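# Insert loose screws head-up into the cover's empty holes

## Task

Place each loose screw, head pointing up, into one of the cover's unfilled holes so that all nine screws end up seated the same way, then release them.

## Robot and tools

Robot: two arms, left_arm and right_arm, each ending in a two-finger gripper. Something may briefly pull on a part you hold or nudge a loose object. Nothing may leave the table, or the job fails.

Frame: every position and orientation uses one scene frame. The origin sits on the table surface midway between the arms. +x points out across the table, +z points up, and left_arm is on the +y side. The names left and right do not refer to image sides. The gripper fingers extend along the gripper's own +z axis and close along its y axis. end_effector_position is the point between the finger pads, about 1 cm short of the tips. Reported hand positions can be slightly wrong, more so far from the base, and arms often stop a centimetre or more from the commanded spot, usually below it.

Row layout, shared by both motion tools: one flat list of 16 plain numbers covering both arms, even if only one moves. Order: left x, y, z, qw, qx, qy, qz, opening, then right x, y, z, qw, qx, qy, qz, opening. x, y, z are an absolute target position in metres in the scene frame; the quaternion is an absolute target orientation with w first. Opening runs from -1 (closed) to +1 (fully open, 0.094 m). To keep an arm still, resend its whole last reported pose and its intended opening each time. To hold an orientation fixed, repeat the same quaternion in every row rather than copying the possibly drifted reported one.

execute_actions(actions): a list of up to 15 actions; each action is a table of up to 15 rows, and each row lasts one 1/30 s control step. A table with fewer rows repeats its final row until 15 steps have passed. An empty list just returns the current state and images. Every control step, the commanded pose is clipped to at most 70 mm and 16 degrees away from the measured pose, so a distant target needs several actions; after an action the arm drifts no more than that clipped amount. An action is rejected for both arms if a target lies more than 0.6 m from the gripper's starting position along any of that gripper's axes; if the first action fails this or any action is malformed, nothing moves at all.

move(target, speed, blocking): target is one 16-number row as above, an absolute pose per arm. Each gripper travels a straight line there, both finishing together, lasting 0.5 to 10 s (cut off at 10 s). speed is the top path speed in m/s, 0.002 to 0.5, default 0.25; turning is capped at twice that in rad/s. The opening is sent when the move begins. Paths ignore obstacles and the other arm, and grippers can lag, wander, or overshoot the speed, especially with a nearly straight arm. Faster moves and targets set deeper past a contact hit and press harder. With blocking=false you get a result after 0.5 s while motion continues; check with wait(0), and until its end is reported, new rows and moves are refused, so call wait or stop first. The result adds a move: line with an ending (done, off_target, moving, held, fault) and limits: paced means the sent pose was clipped; held means a check blocked some steps, after which the arm may suddenly run faster. If only one arm is named, the other finished fine. Each gripper's distance to its pose is also listed.

wait(seconds): 0 to 10 s; arms keep their last command; returns early if a running move ends.

stop(): brakes a running move; it needs room, more after fast motion. Fingers continue.

zoom_image(camera, region): camera is one of cam_head_left, cam_head_right, cam_high, cam_left_wrist, cam_right_wrist (all 504x504); region is [x0, y0, x1, y1] in pixels from the top-left, at most 504 by 504.

finished_scene(scene): give the current scene number; irreversible; the screws must already be placed and stable and released.

Results: the state line lists each gripper's position and quaternion. Hand target lines show where the controller is currently steering each gripper. grip_measured is the finger opening on the command scale (the last Joint positions value gives it in metres); each gripper may read up to about 1 mm off consistently. To grasp, command about 0.03 below grip_measured for a firm hold, less for a lighter one. Finger force tops out near 50 to 62 N per pad, less on very thin parts, with a brief spike on first contact. HELD in step readings means that arm's row was partly held back. A pose unreachable line means the clearance check altered or blocked that arm's command. Joint torques are total drive output, noisy and offset, not pure contact load. Joint ranges (rad), base to wrist: waist -2.618 to 3.054, shoulder 0 to 3.142, elbow 0 to 3.142, wrist pitch -1.571 to 1.571, wrist yaw -1.571 to 1.571, wrist roll -2.094 to 2.094.

Heat: holding loads warms motors. MOTOR HOT warns at 75 °C; at 90 °C that arm halts for 10 s; at 100 °C it goes limp and falls. These appear as OVER-TEMPERATURE FAULT lines. The robot keeps its last command while you compose replies.

Avoid: dropping screws, knocking the cover or screws off the table, slamming into things, hard pushes, and any forceful contact between the two arms.

Each tool is called by a JSON object that holds its "fn" and its "kwargs".

## Session

{"fn": "execute_actions", "kwargs": {"actions": []}}

Scene clock: 0.00 s.
left_arm: end_effector_position=(+0.2699, +0.1800, +0.3102) grip_measured=+1.000 end_effector_quat_wxyz=(+0.391, +0.786, +0.472, +0.078) | right_arm: end_effector_position=(-0.0081, -0.0695, +0.1847) grip_measured=+1.000 end_effector_quat_wxyz=(-0.170, +0.027, +0.959, +0.225)
Joint positions: left_arm=[-0.291  1.183  1.44  -1.079  0.375  1.601  0.094] | right_arm=[ 1.01   1.191  1.105 -1.229 -0.516  1.163  0.094]
Joint velocities: left_arm=[-0.022  0.002 -0.007 -0.051 -0.081  0.051  0.   ] | right_arm=[-0.002 -0.002  0.002 -0.051  0.037 -0.022  0.   ]
Joint torques (N m, as the arm reports them, + toward a larger angle): no reading
Hand target (left_arm): +0.267, +0.179, +0.314; +0.396, +0.784, +0.472, +0.075
Hand target (right_arm): -0.009, -0.070, +0.187; -0.169, +0.025, +0.959, +0.227

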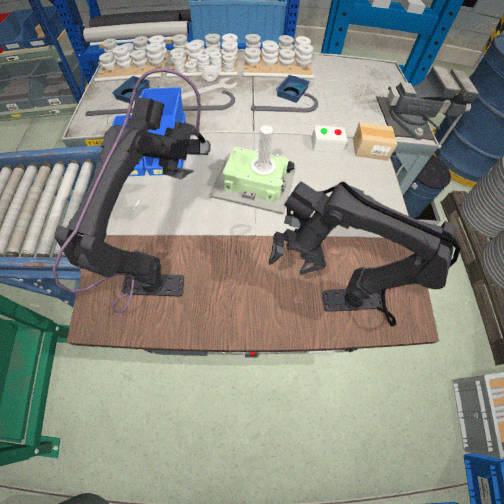

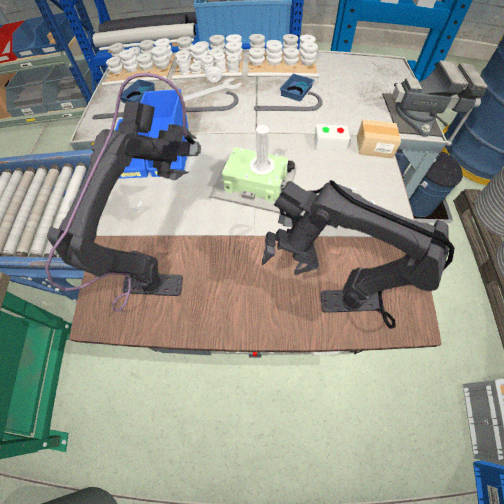

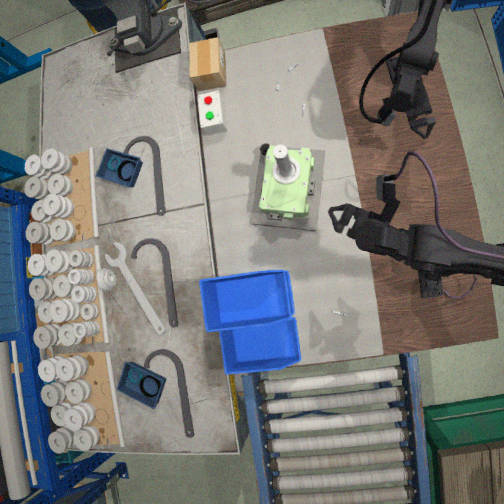

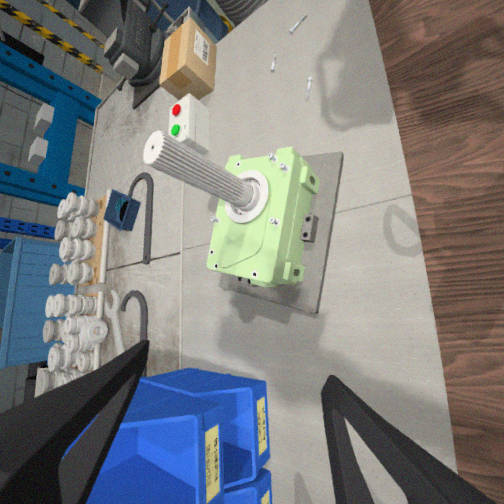

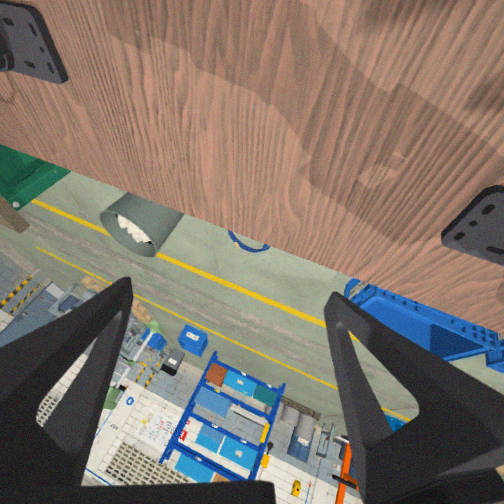

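{"fn": "zoom_image", "kwargs": {"camera": "cam_high", "region": [220, 40, 380, 240]}}

{"fn": "zoom_image", "kwargs": {"camera": "cam_high", "region": [300, 280, 380, 340]}}

Region (220, 40, 380, 240) of cam_high's 504x504 image, scaled by 2.520, with more detail than that image has; it fills the left 403 columns of this view, and the rest is white.

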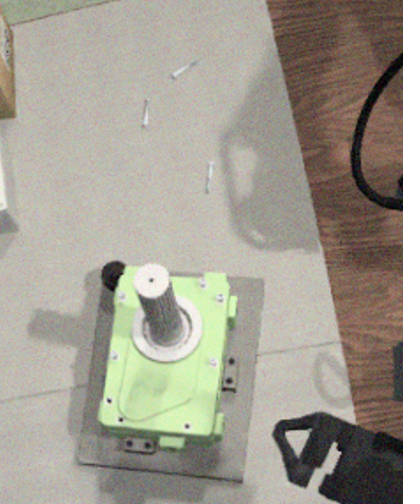

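Region (300, 280, 380, 340) of cam_high's 504x504 image, scaled by 6.300, with more detail than that image has; it fills the top 378 rows of this view, and the rest is white.

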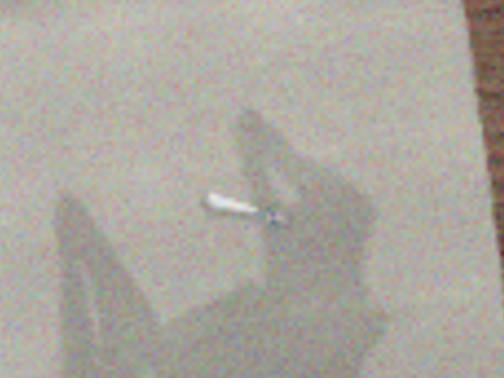

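{"fn": "move", "kwargs": {"target": [0.299,0.444,0.12,0,1,0,0,1, 0.295,-0.30,0.15,0,1,0,0,1]}}

Scene clock: 8.83 s.
left_arm: end_effector_position=(+0.2959, +0.4441, +0.1170) grip_measured=+1.000 end_effector_quat_wxyz=(-0.307, +0.831, +0.464, +0.027) | right_arm: end_effector_position=(+0.2935, -0.3006, +0.1503) grip_measured=+1.000 end_effector_quat_wxyz=(-0.198, +0.890, +0.399, +0.092)
Joint positions: left_arm=[ 0.061  1.906  1.512 -1.437 -0.576  2.089  0.094] | right_arm=[-0.22   1.88   1.685 -1.46  -0.432  2.088  0.094]
Joint velocities: left_arm=[-0.017 -0.017  0.002 -0.11   0.007 -0.007  0.   ] | right_arm=[-0.012  0.002 -0.002 -0.095  0.037  0.066  0.   ]
Joint torques (N m, as the arm reports them, + toward a larger angle): left_arm=[-1.02 -7.28  6.8  -0.5  -0.5   0.04] | right_arm=[-0.62 -8.03  7.8  -0.05 -0.32  0.05]
Hand target (left_arm): +0.299, +0.443, +0.122; -0.315, +0.834, +0.452, +0.028
Hand target (right_arm): +0.295, -0.303, +0.150; -0.205, +0.893, +0.390, +0.087
Off the commanded pose (left_arm): 0.004 m, 68 deg; orientation clipped at the last step of the last action.
Off the commanded pose (right_arm): 0.002 m, 54 deg; orientation clipped at the last step of the last action.
joint sent to its limit (left arm) — the command would take joint 6 (wrist roll) past its upper limit, so that joint was sent only as far as its limit.
joint sent to its limit (right arm) — the command would take joint 6 (wrist roll) past its upper limit, so that joint was sent only as far as its limit.
move: off_target (left_arm, right_arm); limits=paced
camera_calibration (this result's frames):
cam_left_wrist: T_world_to_cam=[[-0.905096, 0.185478, 0.382622, 0.13825], [0.414046, 0.589268, 0.693779, -0.399109], [-0.0967859, 0.78636, -0.61014, -0.130513], [0, 0, 0, 1]] pos_world=[0.277747, 0.31217, 0.144365]
cam_right_wrist: T_world_to_cam=[[-0.858873, 0.422636, 0.289339, 0.327533], [0.44897, 0.349354, 0.822422, -0.12629], [0.246503, 0.83626, -0.489801, 0.362463], [0, 0, 0, 1]] pos_world=[0.248661, -0.397421, 0.186631]

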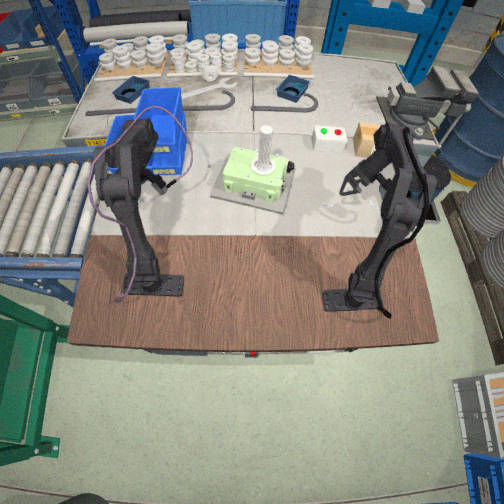

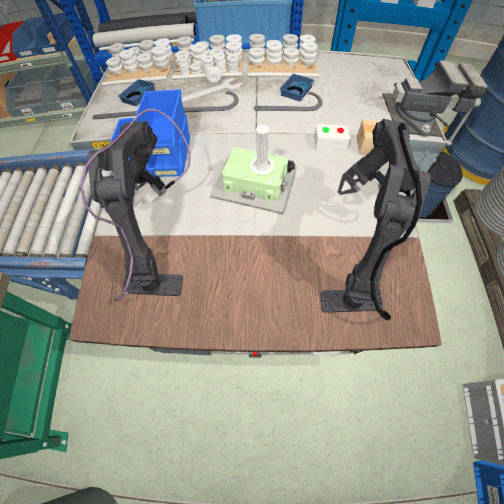

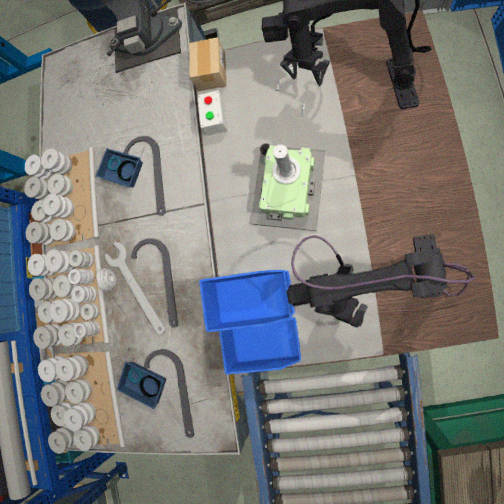

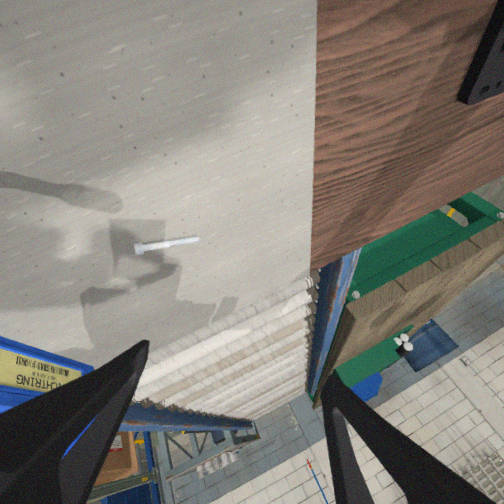

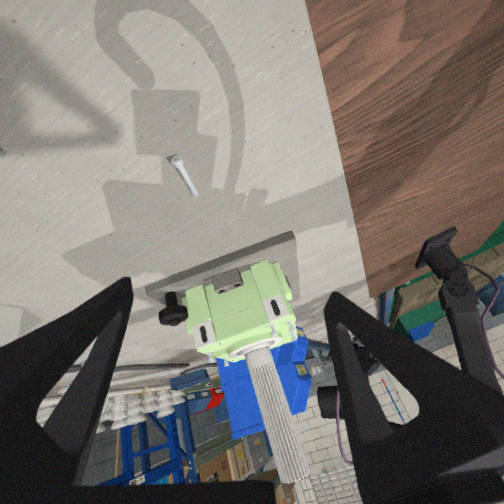

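{"fn": "move", "kwargs": {"target": [0.299,0.444,0.12,0,0,1,0,1, 0.295,-0.28,0.12,0,0.707,0.707,0,1]}}

Scene clock: 13.90 s.
left_arm: end_effector_position=(+0.2988, +0.4429, +0.1155) grip_measured=+1.000 end_effector_quat_wxyz=(-0.016, +0.011, +1.000, +0.002) | right_arm: end_effector_position=(+0.2972, -0.2797, +0.1126) grip_measured=+1.000 end_effector_quat_wxyz=(-0.014, +0.711, +0.703, -0.005)
Joint positions: left_arm=[ 0.36   1.771  1.477 -1.305 -0.015  0.364  0.094] | right_arm=[ 0.053  1.88   1.604 -1.32  -0.014  1.664  0.094]
Joint velocities: left_arm=[-0.017 -0.007 -0.022  0.007 -0.037 -0.007  0.   ] | right_arm=[ 0.002  0.032 -0.002 -0.066 -0.037  0.051  0.   ]
Joint torques (N m, as the arm reports them, + toward a larger angle): left_arm=[ 0.89 -9.28  3.99  0.36  0.12 -0.11] | right_arm=[  0.53 -12.72   5.     0.27   0.13  -0.05]
Hand target (left_arm): +0.299, +0.444, +0.119; -0.001, -0.001, +1.000, +0.000
Hand target (right_arm): +0.295, -0.280, +0.119; -0.002, +0.707, +0.707, -0.001
Off the commanded pose (left_arm): 0.005 m, 2 deg.
Off the commanded pose (right_arm): 0.008 m, 2 deg.
move: done
camera_calibration (this result's frames):
cam_left_wrist: T_world_to_cam=[[0.226536, -0.973853, -0.0170681, 0.363204], [-0.901805, -0.216333, 0.374097, 0.388343], [-0.368008, -0.0693543, -0.927233, 0.36646], [0, 0, 0, 1]] pos_world=[0.402791, 0.463134, 0.200715]
cam_right_wrist: T_world_to_cam=[[-0.977157, -0.181863, 0.109957, 0.219104], [-0.0792788, 0.791985, 0.605371, 0.20094], [-0.197179, 0.582825, -0.788312, 0.420218], [0, 0, 0, 1]] pos_world=[0.312887, -0.364208, 0.185527]

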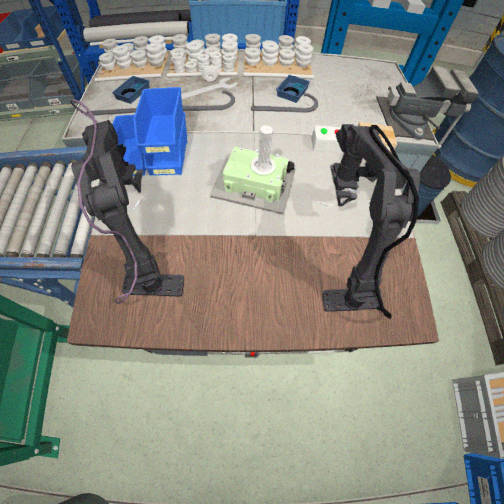

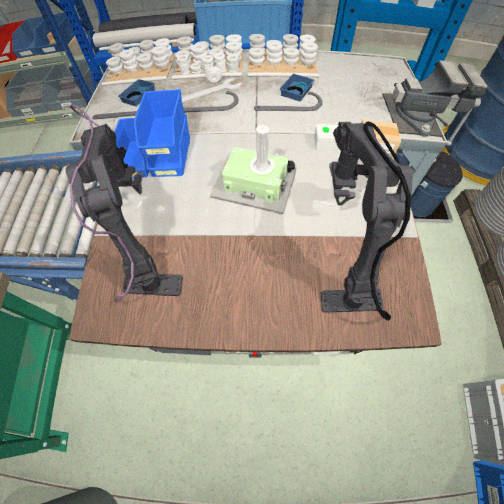

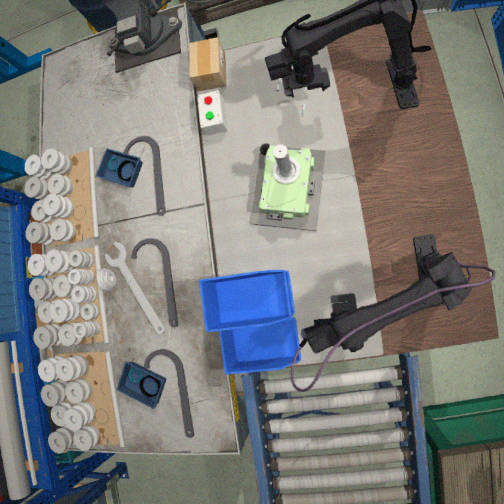

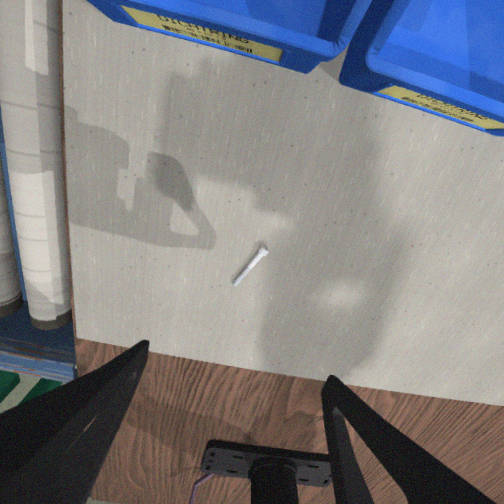

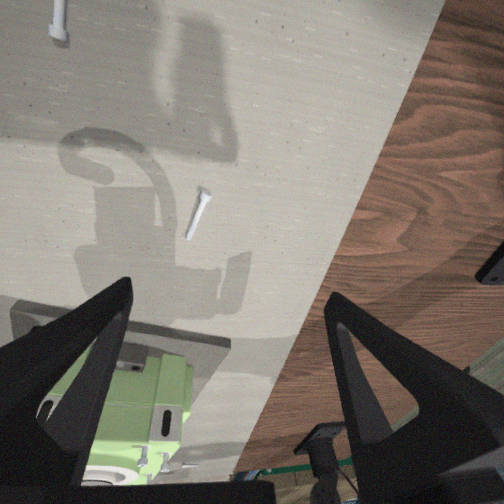

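{"fn": "move", "kwargs": {"target": [0.317,0.4436,0.04,0,0.216,0.976,0,-0.4, 0.318,-0.2686,0.04,0,0.793,0.609,0,-0.4], "speed": 0.1}}

{"fn": "wait", "kwargs": {"seconds": 0.5}}

Scene clock: 16.77 s.
left_arm: end_effector_position=(+0.3167, +0.4492, +0.0464) grip_measured=-0.398 end_effector_quat_wxyz=(-0.000, +0.205, +0.979, +0.008) | right_arm: end_effector_position=(+0.3224, -0.2692, +0.0501) grip_measured=-0.398 end_effector_quat_wxyz=(+0.002, +0.793, +0.608, +0.015)
Joint positions: left_arm=[ 0.36   1.856  1.305 -1.012 -0.014  0.755  0.028] | right_arm=[ 0.077  1.965  1.468 -1.046 -0.013  1.938  0.028]
Joint velocities: left_arm=[-0.012  0.022 -0.027  0.007 -0.037 -0.007 -0.001] | right_arm=[-0.007 -0.032  0.007  0.007 -0.051 -0.037 -0.001]
Joint torques (N m, as the arm reports them, + toward a larger angle): left_arm=[-0.72 -7.39  3.82  0.41  0.15  0.09] | right_arm=[ 0.6  -9.37  5.11  0.34  0.12  0.02]
Hand target (left_arm): +0.317, +0.444, +0.040; +0.000, +0.216, +0.976, +0.000
Hand target (right_arm): +0.318, -0.269, +0.040; -0.000, +0.793, +0.609, -0.000
Off the commanded pose (left_arm): 0.009 m, 2 deg.
Off the commanded pose (right_arm): 0.011 m, 2 deg.
move: off_target (right_arm)
camera_calibration (this result's frames):
cam_left_wrist: T_world_to_cam=[[-0.161118, -0.986693, -0.0218774, 0.492874], [-0.926943, 0.143677, 0.346603, 0.279232], [-0.338847, 0.0761233, -0.937757, 0.235312], [0, 0, 0, 1]] pos_world=[0.417978, 0.428283, 0.134666]
cam_right_wrist: T_world_to_cam=[[-0.995924, 0.0668769, 0.0605297, 0.328026], [0.0899238, 0.788768, 0.608078, 0.177029], [-0.00707751, 0.611042, -0.791566, 0.316272], [0, 0, 0, 1]] pos_world=[0.313009, -0.354827, 0.122847]

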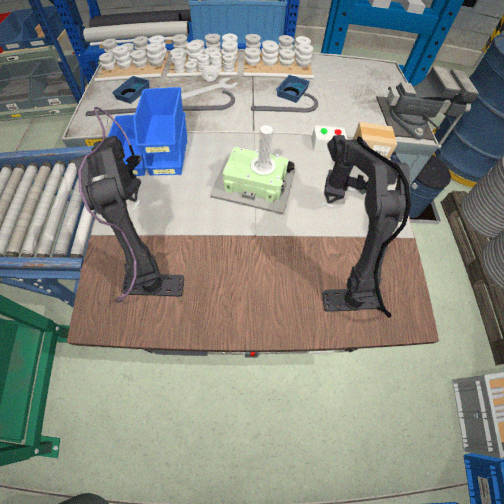

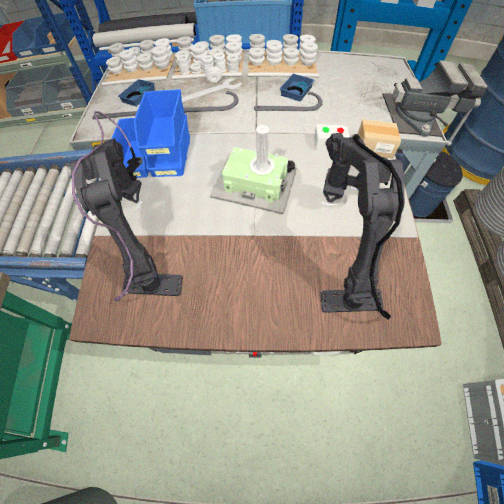

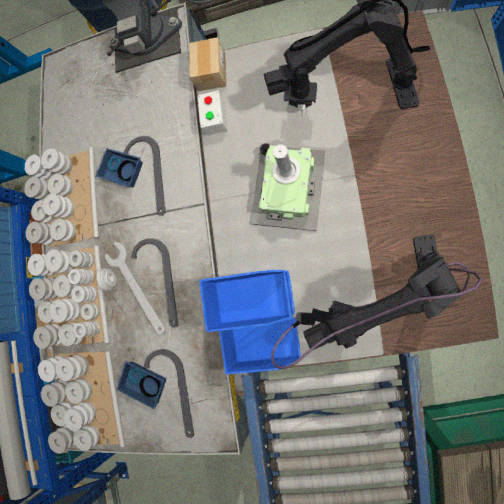

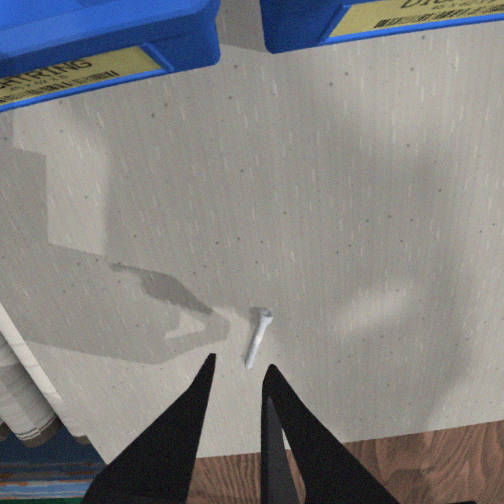

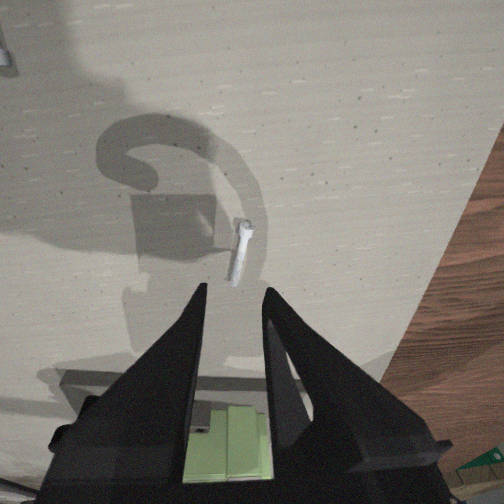

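Scene clock: 17.27 s.
left_arm: end_effector_position=(+0.3171, +0.4493, +0.0464) grip_measured=-0.398 end_effector_quat_wxyz=(+0.000, +0.206, +0.978, +0.009) | right_arm: end_effector_position=(+0.3227, -0.2692, +0.0501) grip_measured=-0.398 end_effector_quat_wxyz=(+0.002, +0.794, +0.608, +0.016)
Joint positions: left_arm=[ 0.36   1.856  1.305 -1.011 -0.014  0.757  0.028] | right_arm=[ 0.077  1.965  1.468 -1.045 -0.013  1.94   0.028]
Joint velocities: left_arm=[-0.002 -0.012 -0.002 -0.095 -0.051  0.037 -0.001] | right_arm=[-0.007  0.002 -0.007 -0.066 -0.022 -0.066  0.   ]
Joint torques (N m, as the arm reports them, + toward a larger angle): left_arm=[-0.72 -7.38  3.91  0.41  0.16  0.08] | right_arm=[ 0.6  -9.38  5.06  0.36  0.11  0.04]
Hand target (left_arm): +0.317, +0.444, +0.040; +0.000, +0.216, +0.976, +0.000
Hand target (right_arm): +0.318, -0.269, +0.040; -0.000, +0.793, +0.609, +0.000
Off the commanded pose (left_arm): 0.009 m, 2 deg.
Off the commanded pose (right_arm): 0.011 m, 2 deg.
wait: 0.50 s; at rest by 0.17 s
camera_calibration (this result's frames):
cam_left_wrist: T_world_to_cam=[[-0.163345, -0.98631, -0.0226157, 0.493625], [-0.927096, 0.145619, 0.34538, 0.278777], [-0.337358, 0.077383, -0.93819, 0.234408], [0, 0, 0, 1]] pos_world=[0.418164, 0.428133, 0.1348]
cam_right_wrist: T_world_to_cam=[[-0.995887, 0.0683862, 0.0594307, 0.328755], [0.0904487, 0.788532, 0.608306, 0.176731], [-0.0052633, 0.611179, -0.791475, 0.315709], [0, 0, 0, 1]] pos_world=[0.31308, -0.354795, 0.122831]

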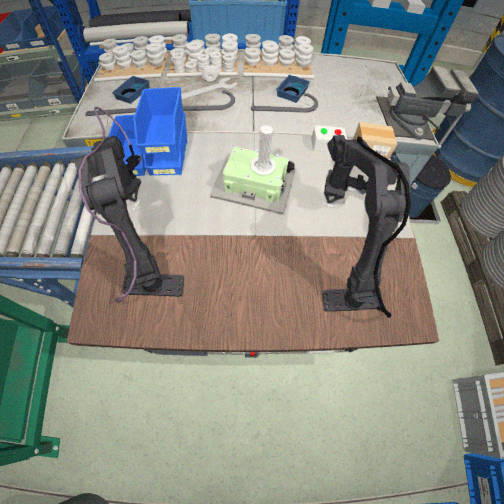

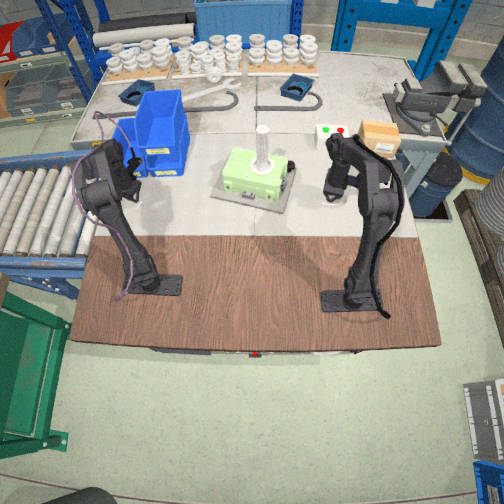

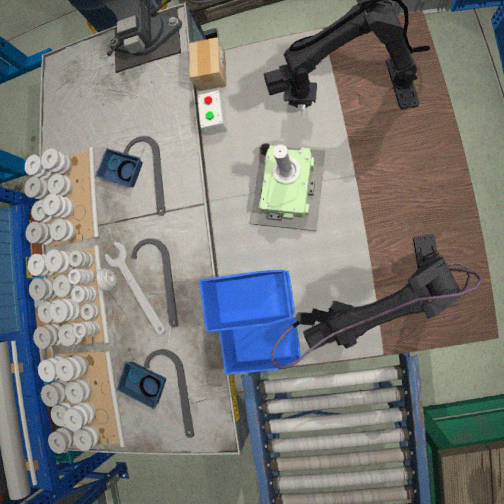

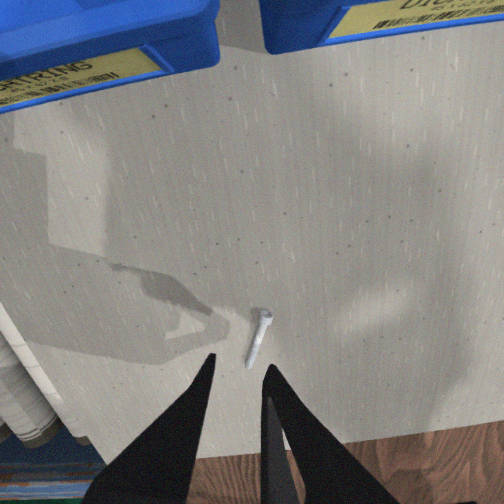

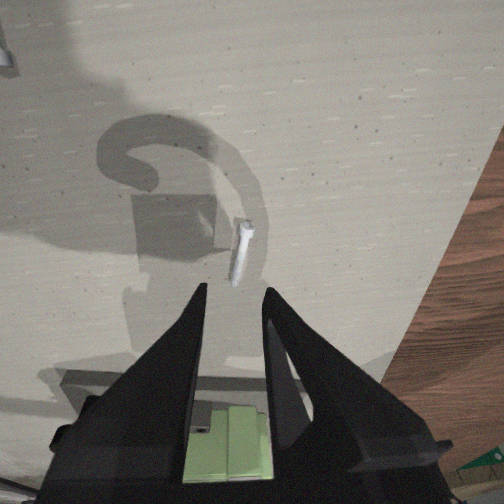

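{"fn": "move", "kwargs": {"target": [0.317,0.438,0.006,0,0.216,0.976,0,-0.4, 0.314,-0.2686,0.004,0,0.793,0.609,0,-0.4], "speed": 0.05}}

Scene clock: 18.57 s.
left_arm: end_effector_position=(+0.3163, +0.4448, +0.0170) grip_measured=-0.398 end_effector_quat_wxyz=(-0.001, +0.212, +0.977, +0.007) | right_arm: end_effector_position=(+0.3180, -0.2698, +0.0160) grip_measured=-0.399 end_effector_quat_wxyz=(+0.001, +0.795, +0.607, +0.013)
Joint positions: left_arm=[ 0.348  1.891  1.228 -0.902 -0.014  0.757  0.028] | right_arm=[ 0.077  1.994  1.368 -0.922 -0.012  1.942  0.028]
Joint velocities: left_arm=[-0.007 -0.007 -0.007 -0.037  0.007 -0.022 -0.   ] | right_arm=[-0.002 -0.017  0.002  0.066  0.022  0.022  0.   ]
Joint torques (N m, as the arm reports them, + toward a larger angle): left_arm=[-1.02 -6.85  2.97  0.63  0.16 -0.05] | right_arm=[ 0.72 -9.1   4.54  0.49  0.1   0.03]
Hand target (left_arm): +0.317, +0.438, +0.006; -0.000, +0.216, +0.976, -0.000
Hand target (right_arm): +0.314, -0.269, +0.004; +0.000, +0.793, +0.609, -0.000
Off the commanded pose (left_arm): 0.013 m, 1 deg.
Off the commanded pose (right_arm): 0.013 m, 2 deg.
move: off_target (left_arm, right_arm)
camera_calibration (this result's frames):
cam_left_wrist: T_world_to_cam=[[-0.175075, -0.984343, -0.020435, 0.491125], [-0.9241, 0.157128, 0.348353, 0.28269], [-0.339688, 0.0798719, -0.937141, 0.206566], [0, 0, 0, 1]] pos_world=[0.417386, 0.422518, 0.105141]
cam_right_wrist: T_world_to_cam=[[-0.995326, 0.0707701, 0.0657105, 0.326552], [0.0961594, 0.789155, 0.60662, 0.196763], [-0.00892517, 0.610103, -0.792272, 0.289969], [0, 0, 0, 1]] pos_world=[0.308693, -0.355298, 0.0889161]

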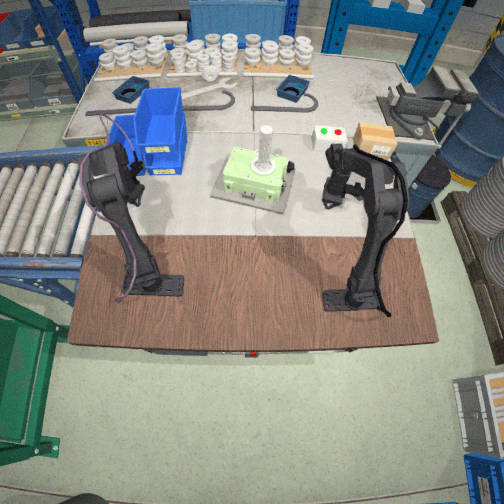

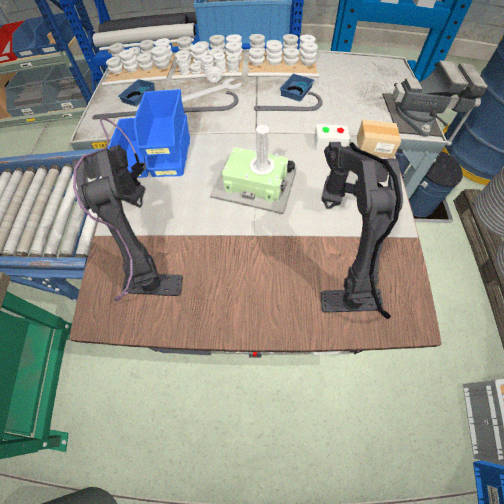

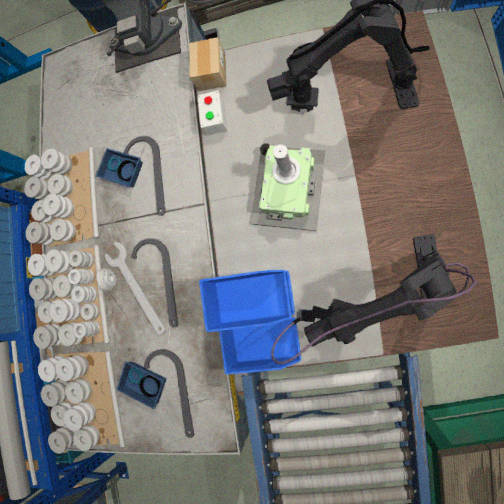

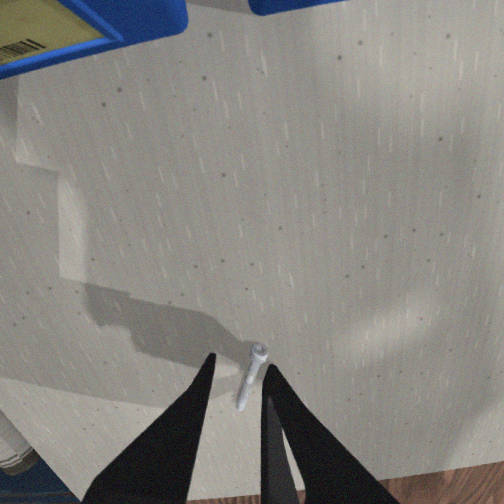

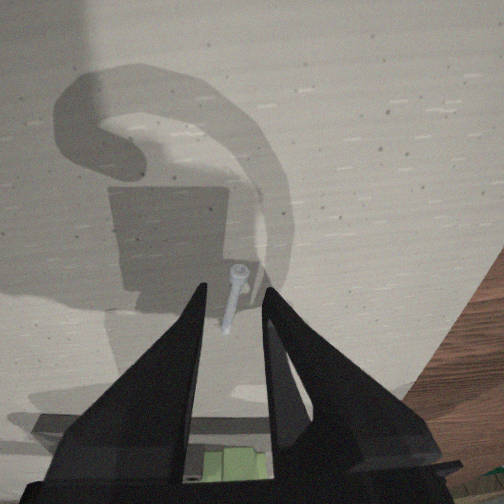

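Go 5 mm lower, then close.

{"fn": "move", "kwargs": {"target": [0.317,0.438,0.000,0,0.216,0.976,0,-0.4, 0.314,-0.2686,-0.001,0,0.793,0.609,0,-0.4], "speed": 0.03}}

{"fn": "move", "kwargs": {"target": [0.317,0.438,0.000,0,0.216,0.976,0,-1, 0.314,-0.2686,-0.001,0,0.793,0.609,0,-1], "speed": 0.03}}

{"fn": "move", "kwargs": {"target": [0.317,0.438,0.12,0,0.216,0.976,0,-1, 0.314,-0.2686,0.12,0,0.793,0.609,0,-1], "speed": 0.1}}

Scene clock: 19.53 s.
left_arm: end_effector_position=(+0.3159, +0.4446, +0.0163) grip_measured=-0.398 end_effector_quat_wxyz=(-0.001, +0.212, +0.977, +0.007) | right_arm: end_effector_position=(+0.3181, -0.2698, +0.0160) grip_measured=-0.399 end_effector_quat_wxyz=(+0.001, +0.795, +0.607, +0.013)
Joint positions: left_arm=[ 0.348  1.891  1.225 -0.899 -0.014  0.757  0.028] | right_arm=[ 0.077  1.994  1.368 -0.922 -0.012  1.942  0.028]
Joint velocities: left_arm=[-0.042 -0.022  0.012  0.051 -0.081 -0.037 -0.001] | right_arm=[ 0.002 -0.027 -0.012  0.022  0.007 -0.007 -0.001]
Joint torques (N m, as the arm reports them, + toward a larger angle): left_arm=[-1.03 -6.19  2.23  0.83  0.15 -0.05] | right_arm=[ 0.71 -8.5   3.68  0.65  0.11  0.03]
Hand target (left_arm): +0.316, +0.438, +0.001; -0.001, +0.216, +0.976, -0.000
Hand target (right_arm): +0.313, -0.269, -0.000; -0.000, +0.793, +0.609, -0.000
Off the commanded pose (left_arm): 0.018 m, 1 deg.
Off the commanded pose (right_arm): 0.018 m, 2 deg.
move: off_target (left_arm, right_arm)
camera_calibration (this result's frames):
cam_left_wrist: T_world_to_cam=[[-0.175082, -0.984346, -0.0202503, 0.490912], [-0.923974, 0.157171, 0.348667, 0.282531], [-0.340026, 0.0797562, -0.937028, 0.205943], [0, 0, 0, 1]] pos_world=[0.417028, 0.422396, 0.104406]
cam_right_wrist: T_world_to_cam=[[-0.995351, 0.0707675, 0.0653357, 0.326658], [0.0959292, 0.789131, 0.606688, 0.196811], [-0.00862459, 0.610135, -0.792251, 0.289878], [0, 0, 0, 1]] pos_world=[0.30876, -0.355291, 0.0889112]

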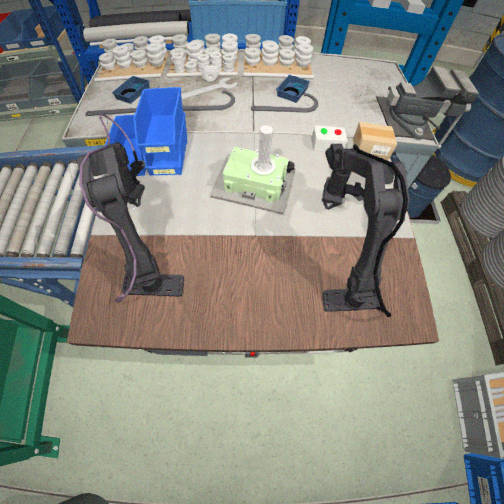

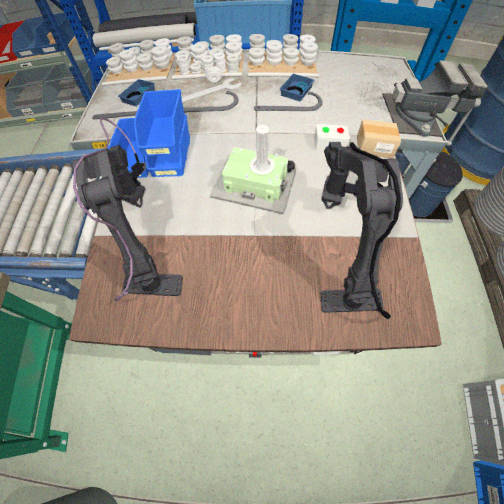

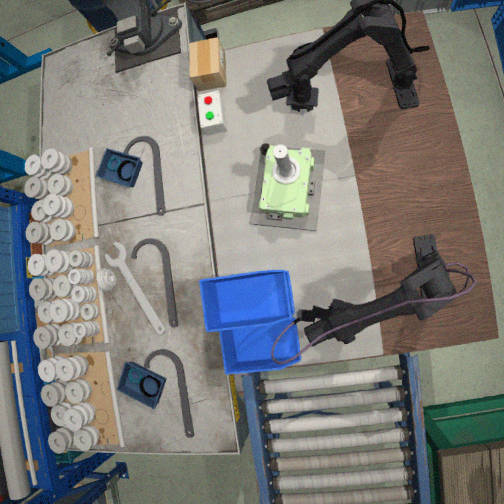

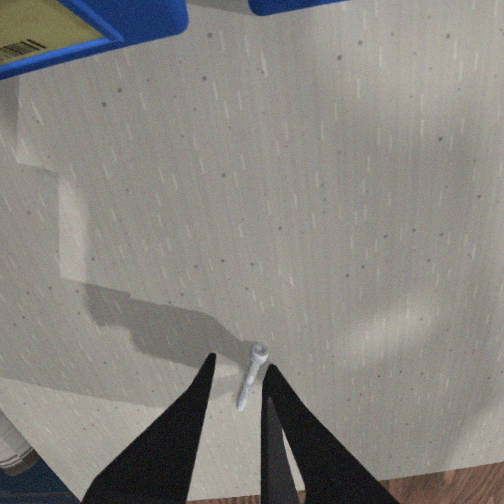

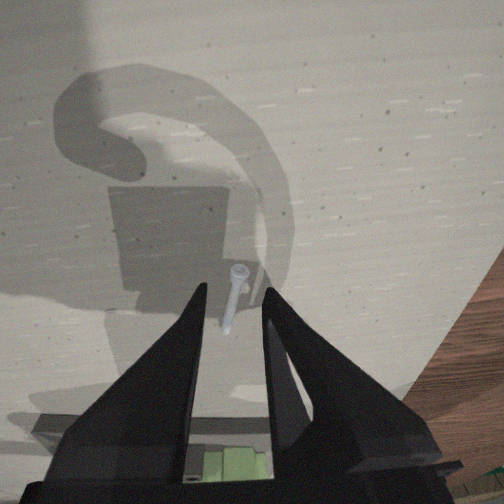

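Scene clock: 20.37 s.
left_arm: end_effector_position=(+0.3162, +0.4447, +0.0163) grip_measured=-0.937 end_effector_quat_wxyz=(-0.001, +0.212, +0.977, +0.008) | right_arm: end_effector_position=(+0.3197, -0.2693, +0.0156) grip_measured=-0.930 end_effector_quat_wxyz=(+0.002, +0.795, +0.607, +0.017)
Joint positions: left_arm=[ 0.348  1.891  1.225 -0.898 -0.014  0.757  0.003] | right_arm=[ 0.077  1.994  1.366 -0.912 -0.014  1.942  0.003]
Joint velocities: left_arm=[-0.017  0.002  0.007 -0.037  0.051 -0.11   0.   ] | right_arm=[-0.002 -0.002  0.017 -0.037  0.022  0.037 -0.001]
Joint torques (N m, as the arm reports them, + toward a larger angle): left_arm=[-1.04 -6.21  2.23  0.82  0.15 -0.05] | right_arm=[ 0.69 -8.52  3.87  0.58  0.11  0.04]
Hand target (left_arm): +0.316, +0.438, +0.001; -0.001, +0.216, +0.976, -0.000
Hand target (right_arm): +0.313, -0.269, -0.000; -0.000, +0.793, +0.609, -0.000
Off the commanded pose (left_arm): 0.018 m, 1 deg.
Off the commanded pose (right_arm): 0.018 m, 2 deg.
move: off_target (left_arm, right_arm)
camera_calibration (this result's frames):
cam_left_wrist: T_world_to_cam=[[-0.17506, -0.984338, -0.0208044, 0.491048], [-0.924351, 0.157042, 0.347725, 0.282957], [-0.339012, 0.0801033, -0.937366, 0.205559], [0, 0, 0, 1]] pos_world=[0.417201, 0.422455, 0.104509]
cam_right_wrist: T_world_to_cam=[[-0.995789, 0.0705523, 0.0585449, 0.328404], [0.0916268, 0.787522, 0.609437, 0.197398], [-0.00310825, 0.612235, -0.79067, 0.288047], [0, 0, 0, 1]] pos_world=[0.309829, -0.354978, 0.0882224]

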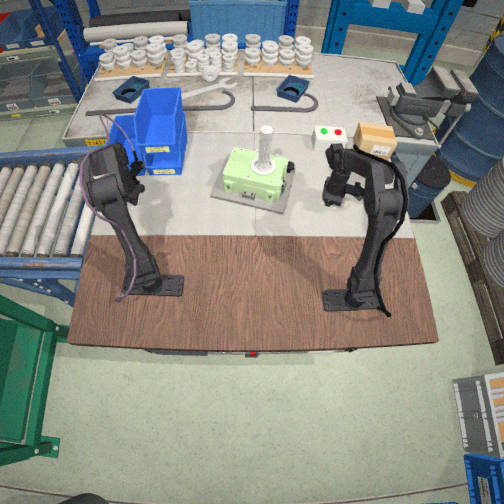

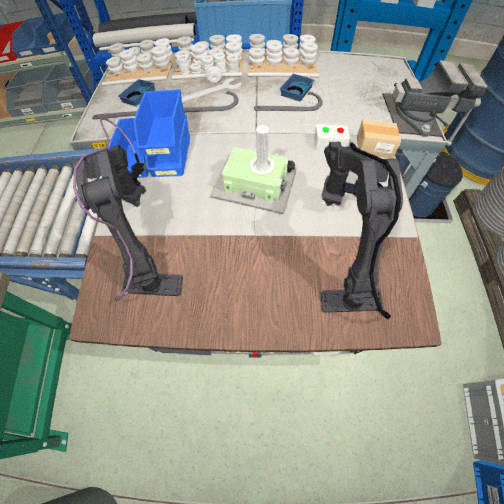

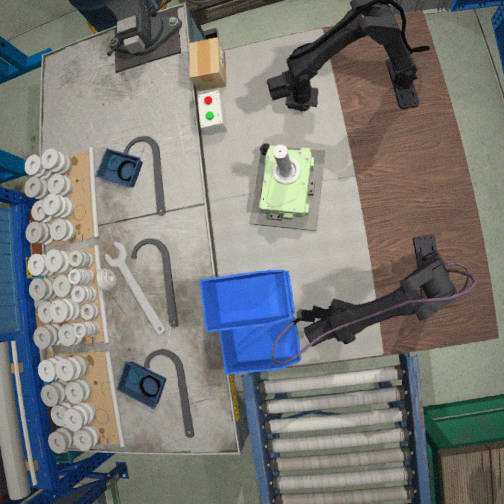

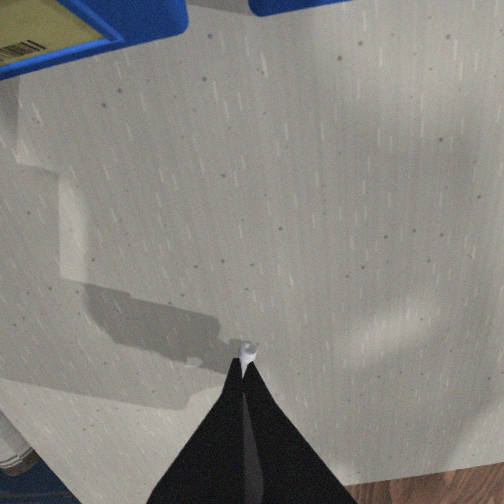

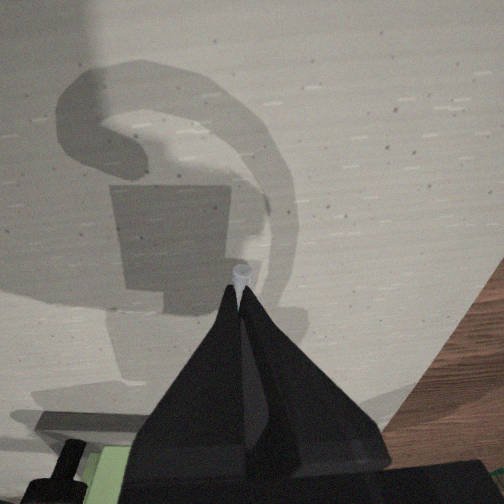

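Scene clock: 22.00 s.
left_arm: end_effector_position=(+0.3105, +0.4428, +0.1069) grip_measured=-0.937 end_effector_quat_wxyz=(-0.018, +0.212, +0.977, -0.003) | right_arm: end_effector_position=(+0.3135, -0.2702, +0.1053) grip_measured=-0.930 end_effector_quat_wxyz=(-0.013, +0.795, +0.607, -0.009)
Joint positions: left_arm=[ 0.348  1.821  1.505 -1.289 -0.014  0.757  0.003] | right_arm=[ 0.077  1.953  1.673 -1.32  -0.013  1.942  0.003]
Joint velocities: left_arm=[-0.017 -0.007 -0.012 -0.007 -0.007  0.037  0.001] | right_arm=[-0.007  0.002  0.007  0.007  0.022  0.022  0.001]
Joint torques (N m, as the arm reports them, + toward a larger angle): left_arm=[-1.05 -9.28  7.18  0.07  0.15 -0.05] | right_arm=[  0.71 -13.13   7.8    0.07   0.11   0.05]
Hand target (left_arm): +0.317, +0.438, +0.120; +0.000, +0.216, +0.976, -0.000
Hand target (right_arm): +0.314, -0.269, +0.120; -0.000, +0.793, +0.609, +0.000
Off the commanded pose (left_arm): 0.015 m, 2 deg.
Off the commanded pose (right_arm): 0.015 m, 2 deg.
move: off_target (left_arm, right_arm)
camera_calibration (this result's frames):
cam_left_wrist: T_world_to_cam=[[-0.175481, -0.984482, -0.00121277, 0.488155], [-0.910414, 0.16181, 0.380742, 0.236597], [-0.374637, 0.0679172, -0.924681, 0.303815], [0, 0, 0, 1]] pos_world=[0.414884, 0.421662, 0.191442]
cam_right_wrist: T_world_to_cam=[[-0.990611, 0.0711976, 0.116704, 0.309461], [0.127272, 0.79196, 0.597161, 0.135301], [-0.0499088, 0.606408, -0.793586, 0.372869], [0, 0, 0, 1]] pos_world=[0.307945, -0.355296, 0.178991]

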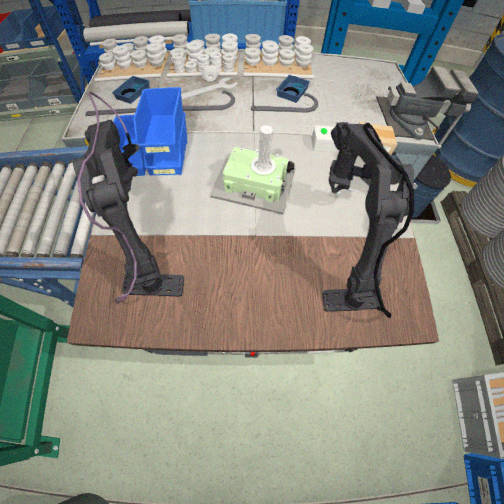

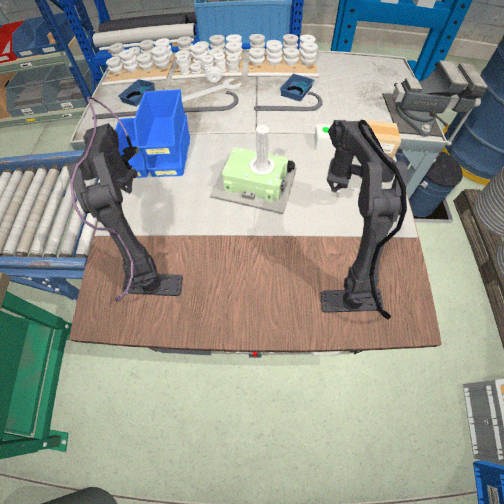

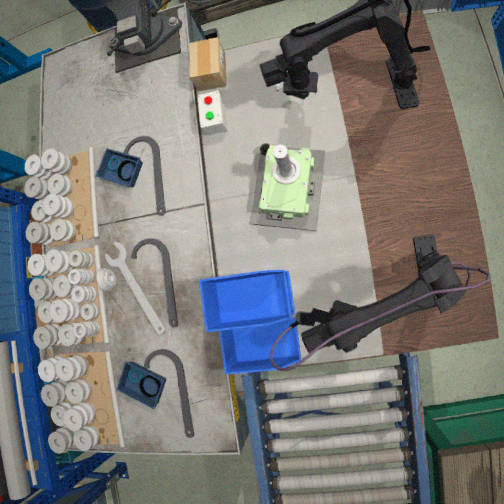

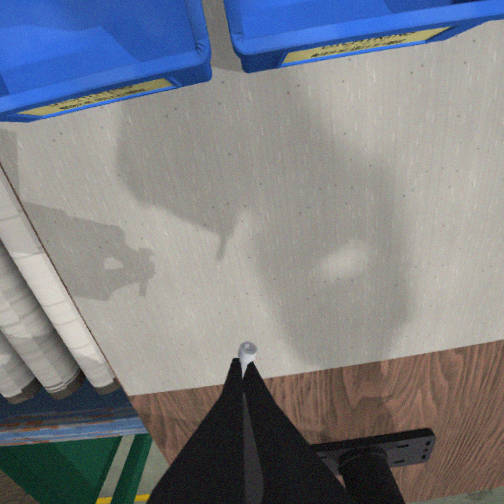

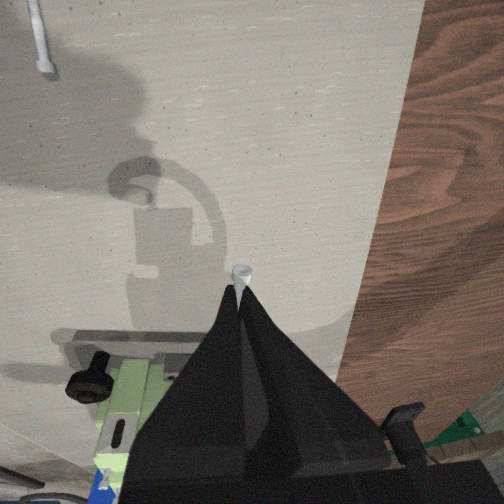

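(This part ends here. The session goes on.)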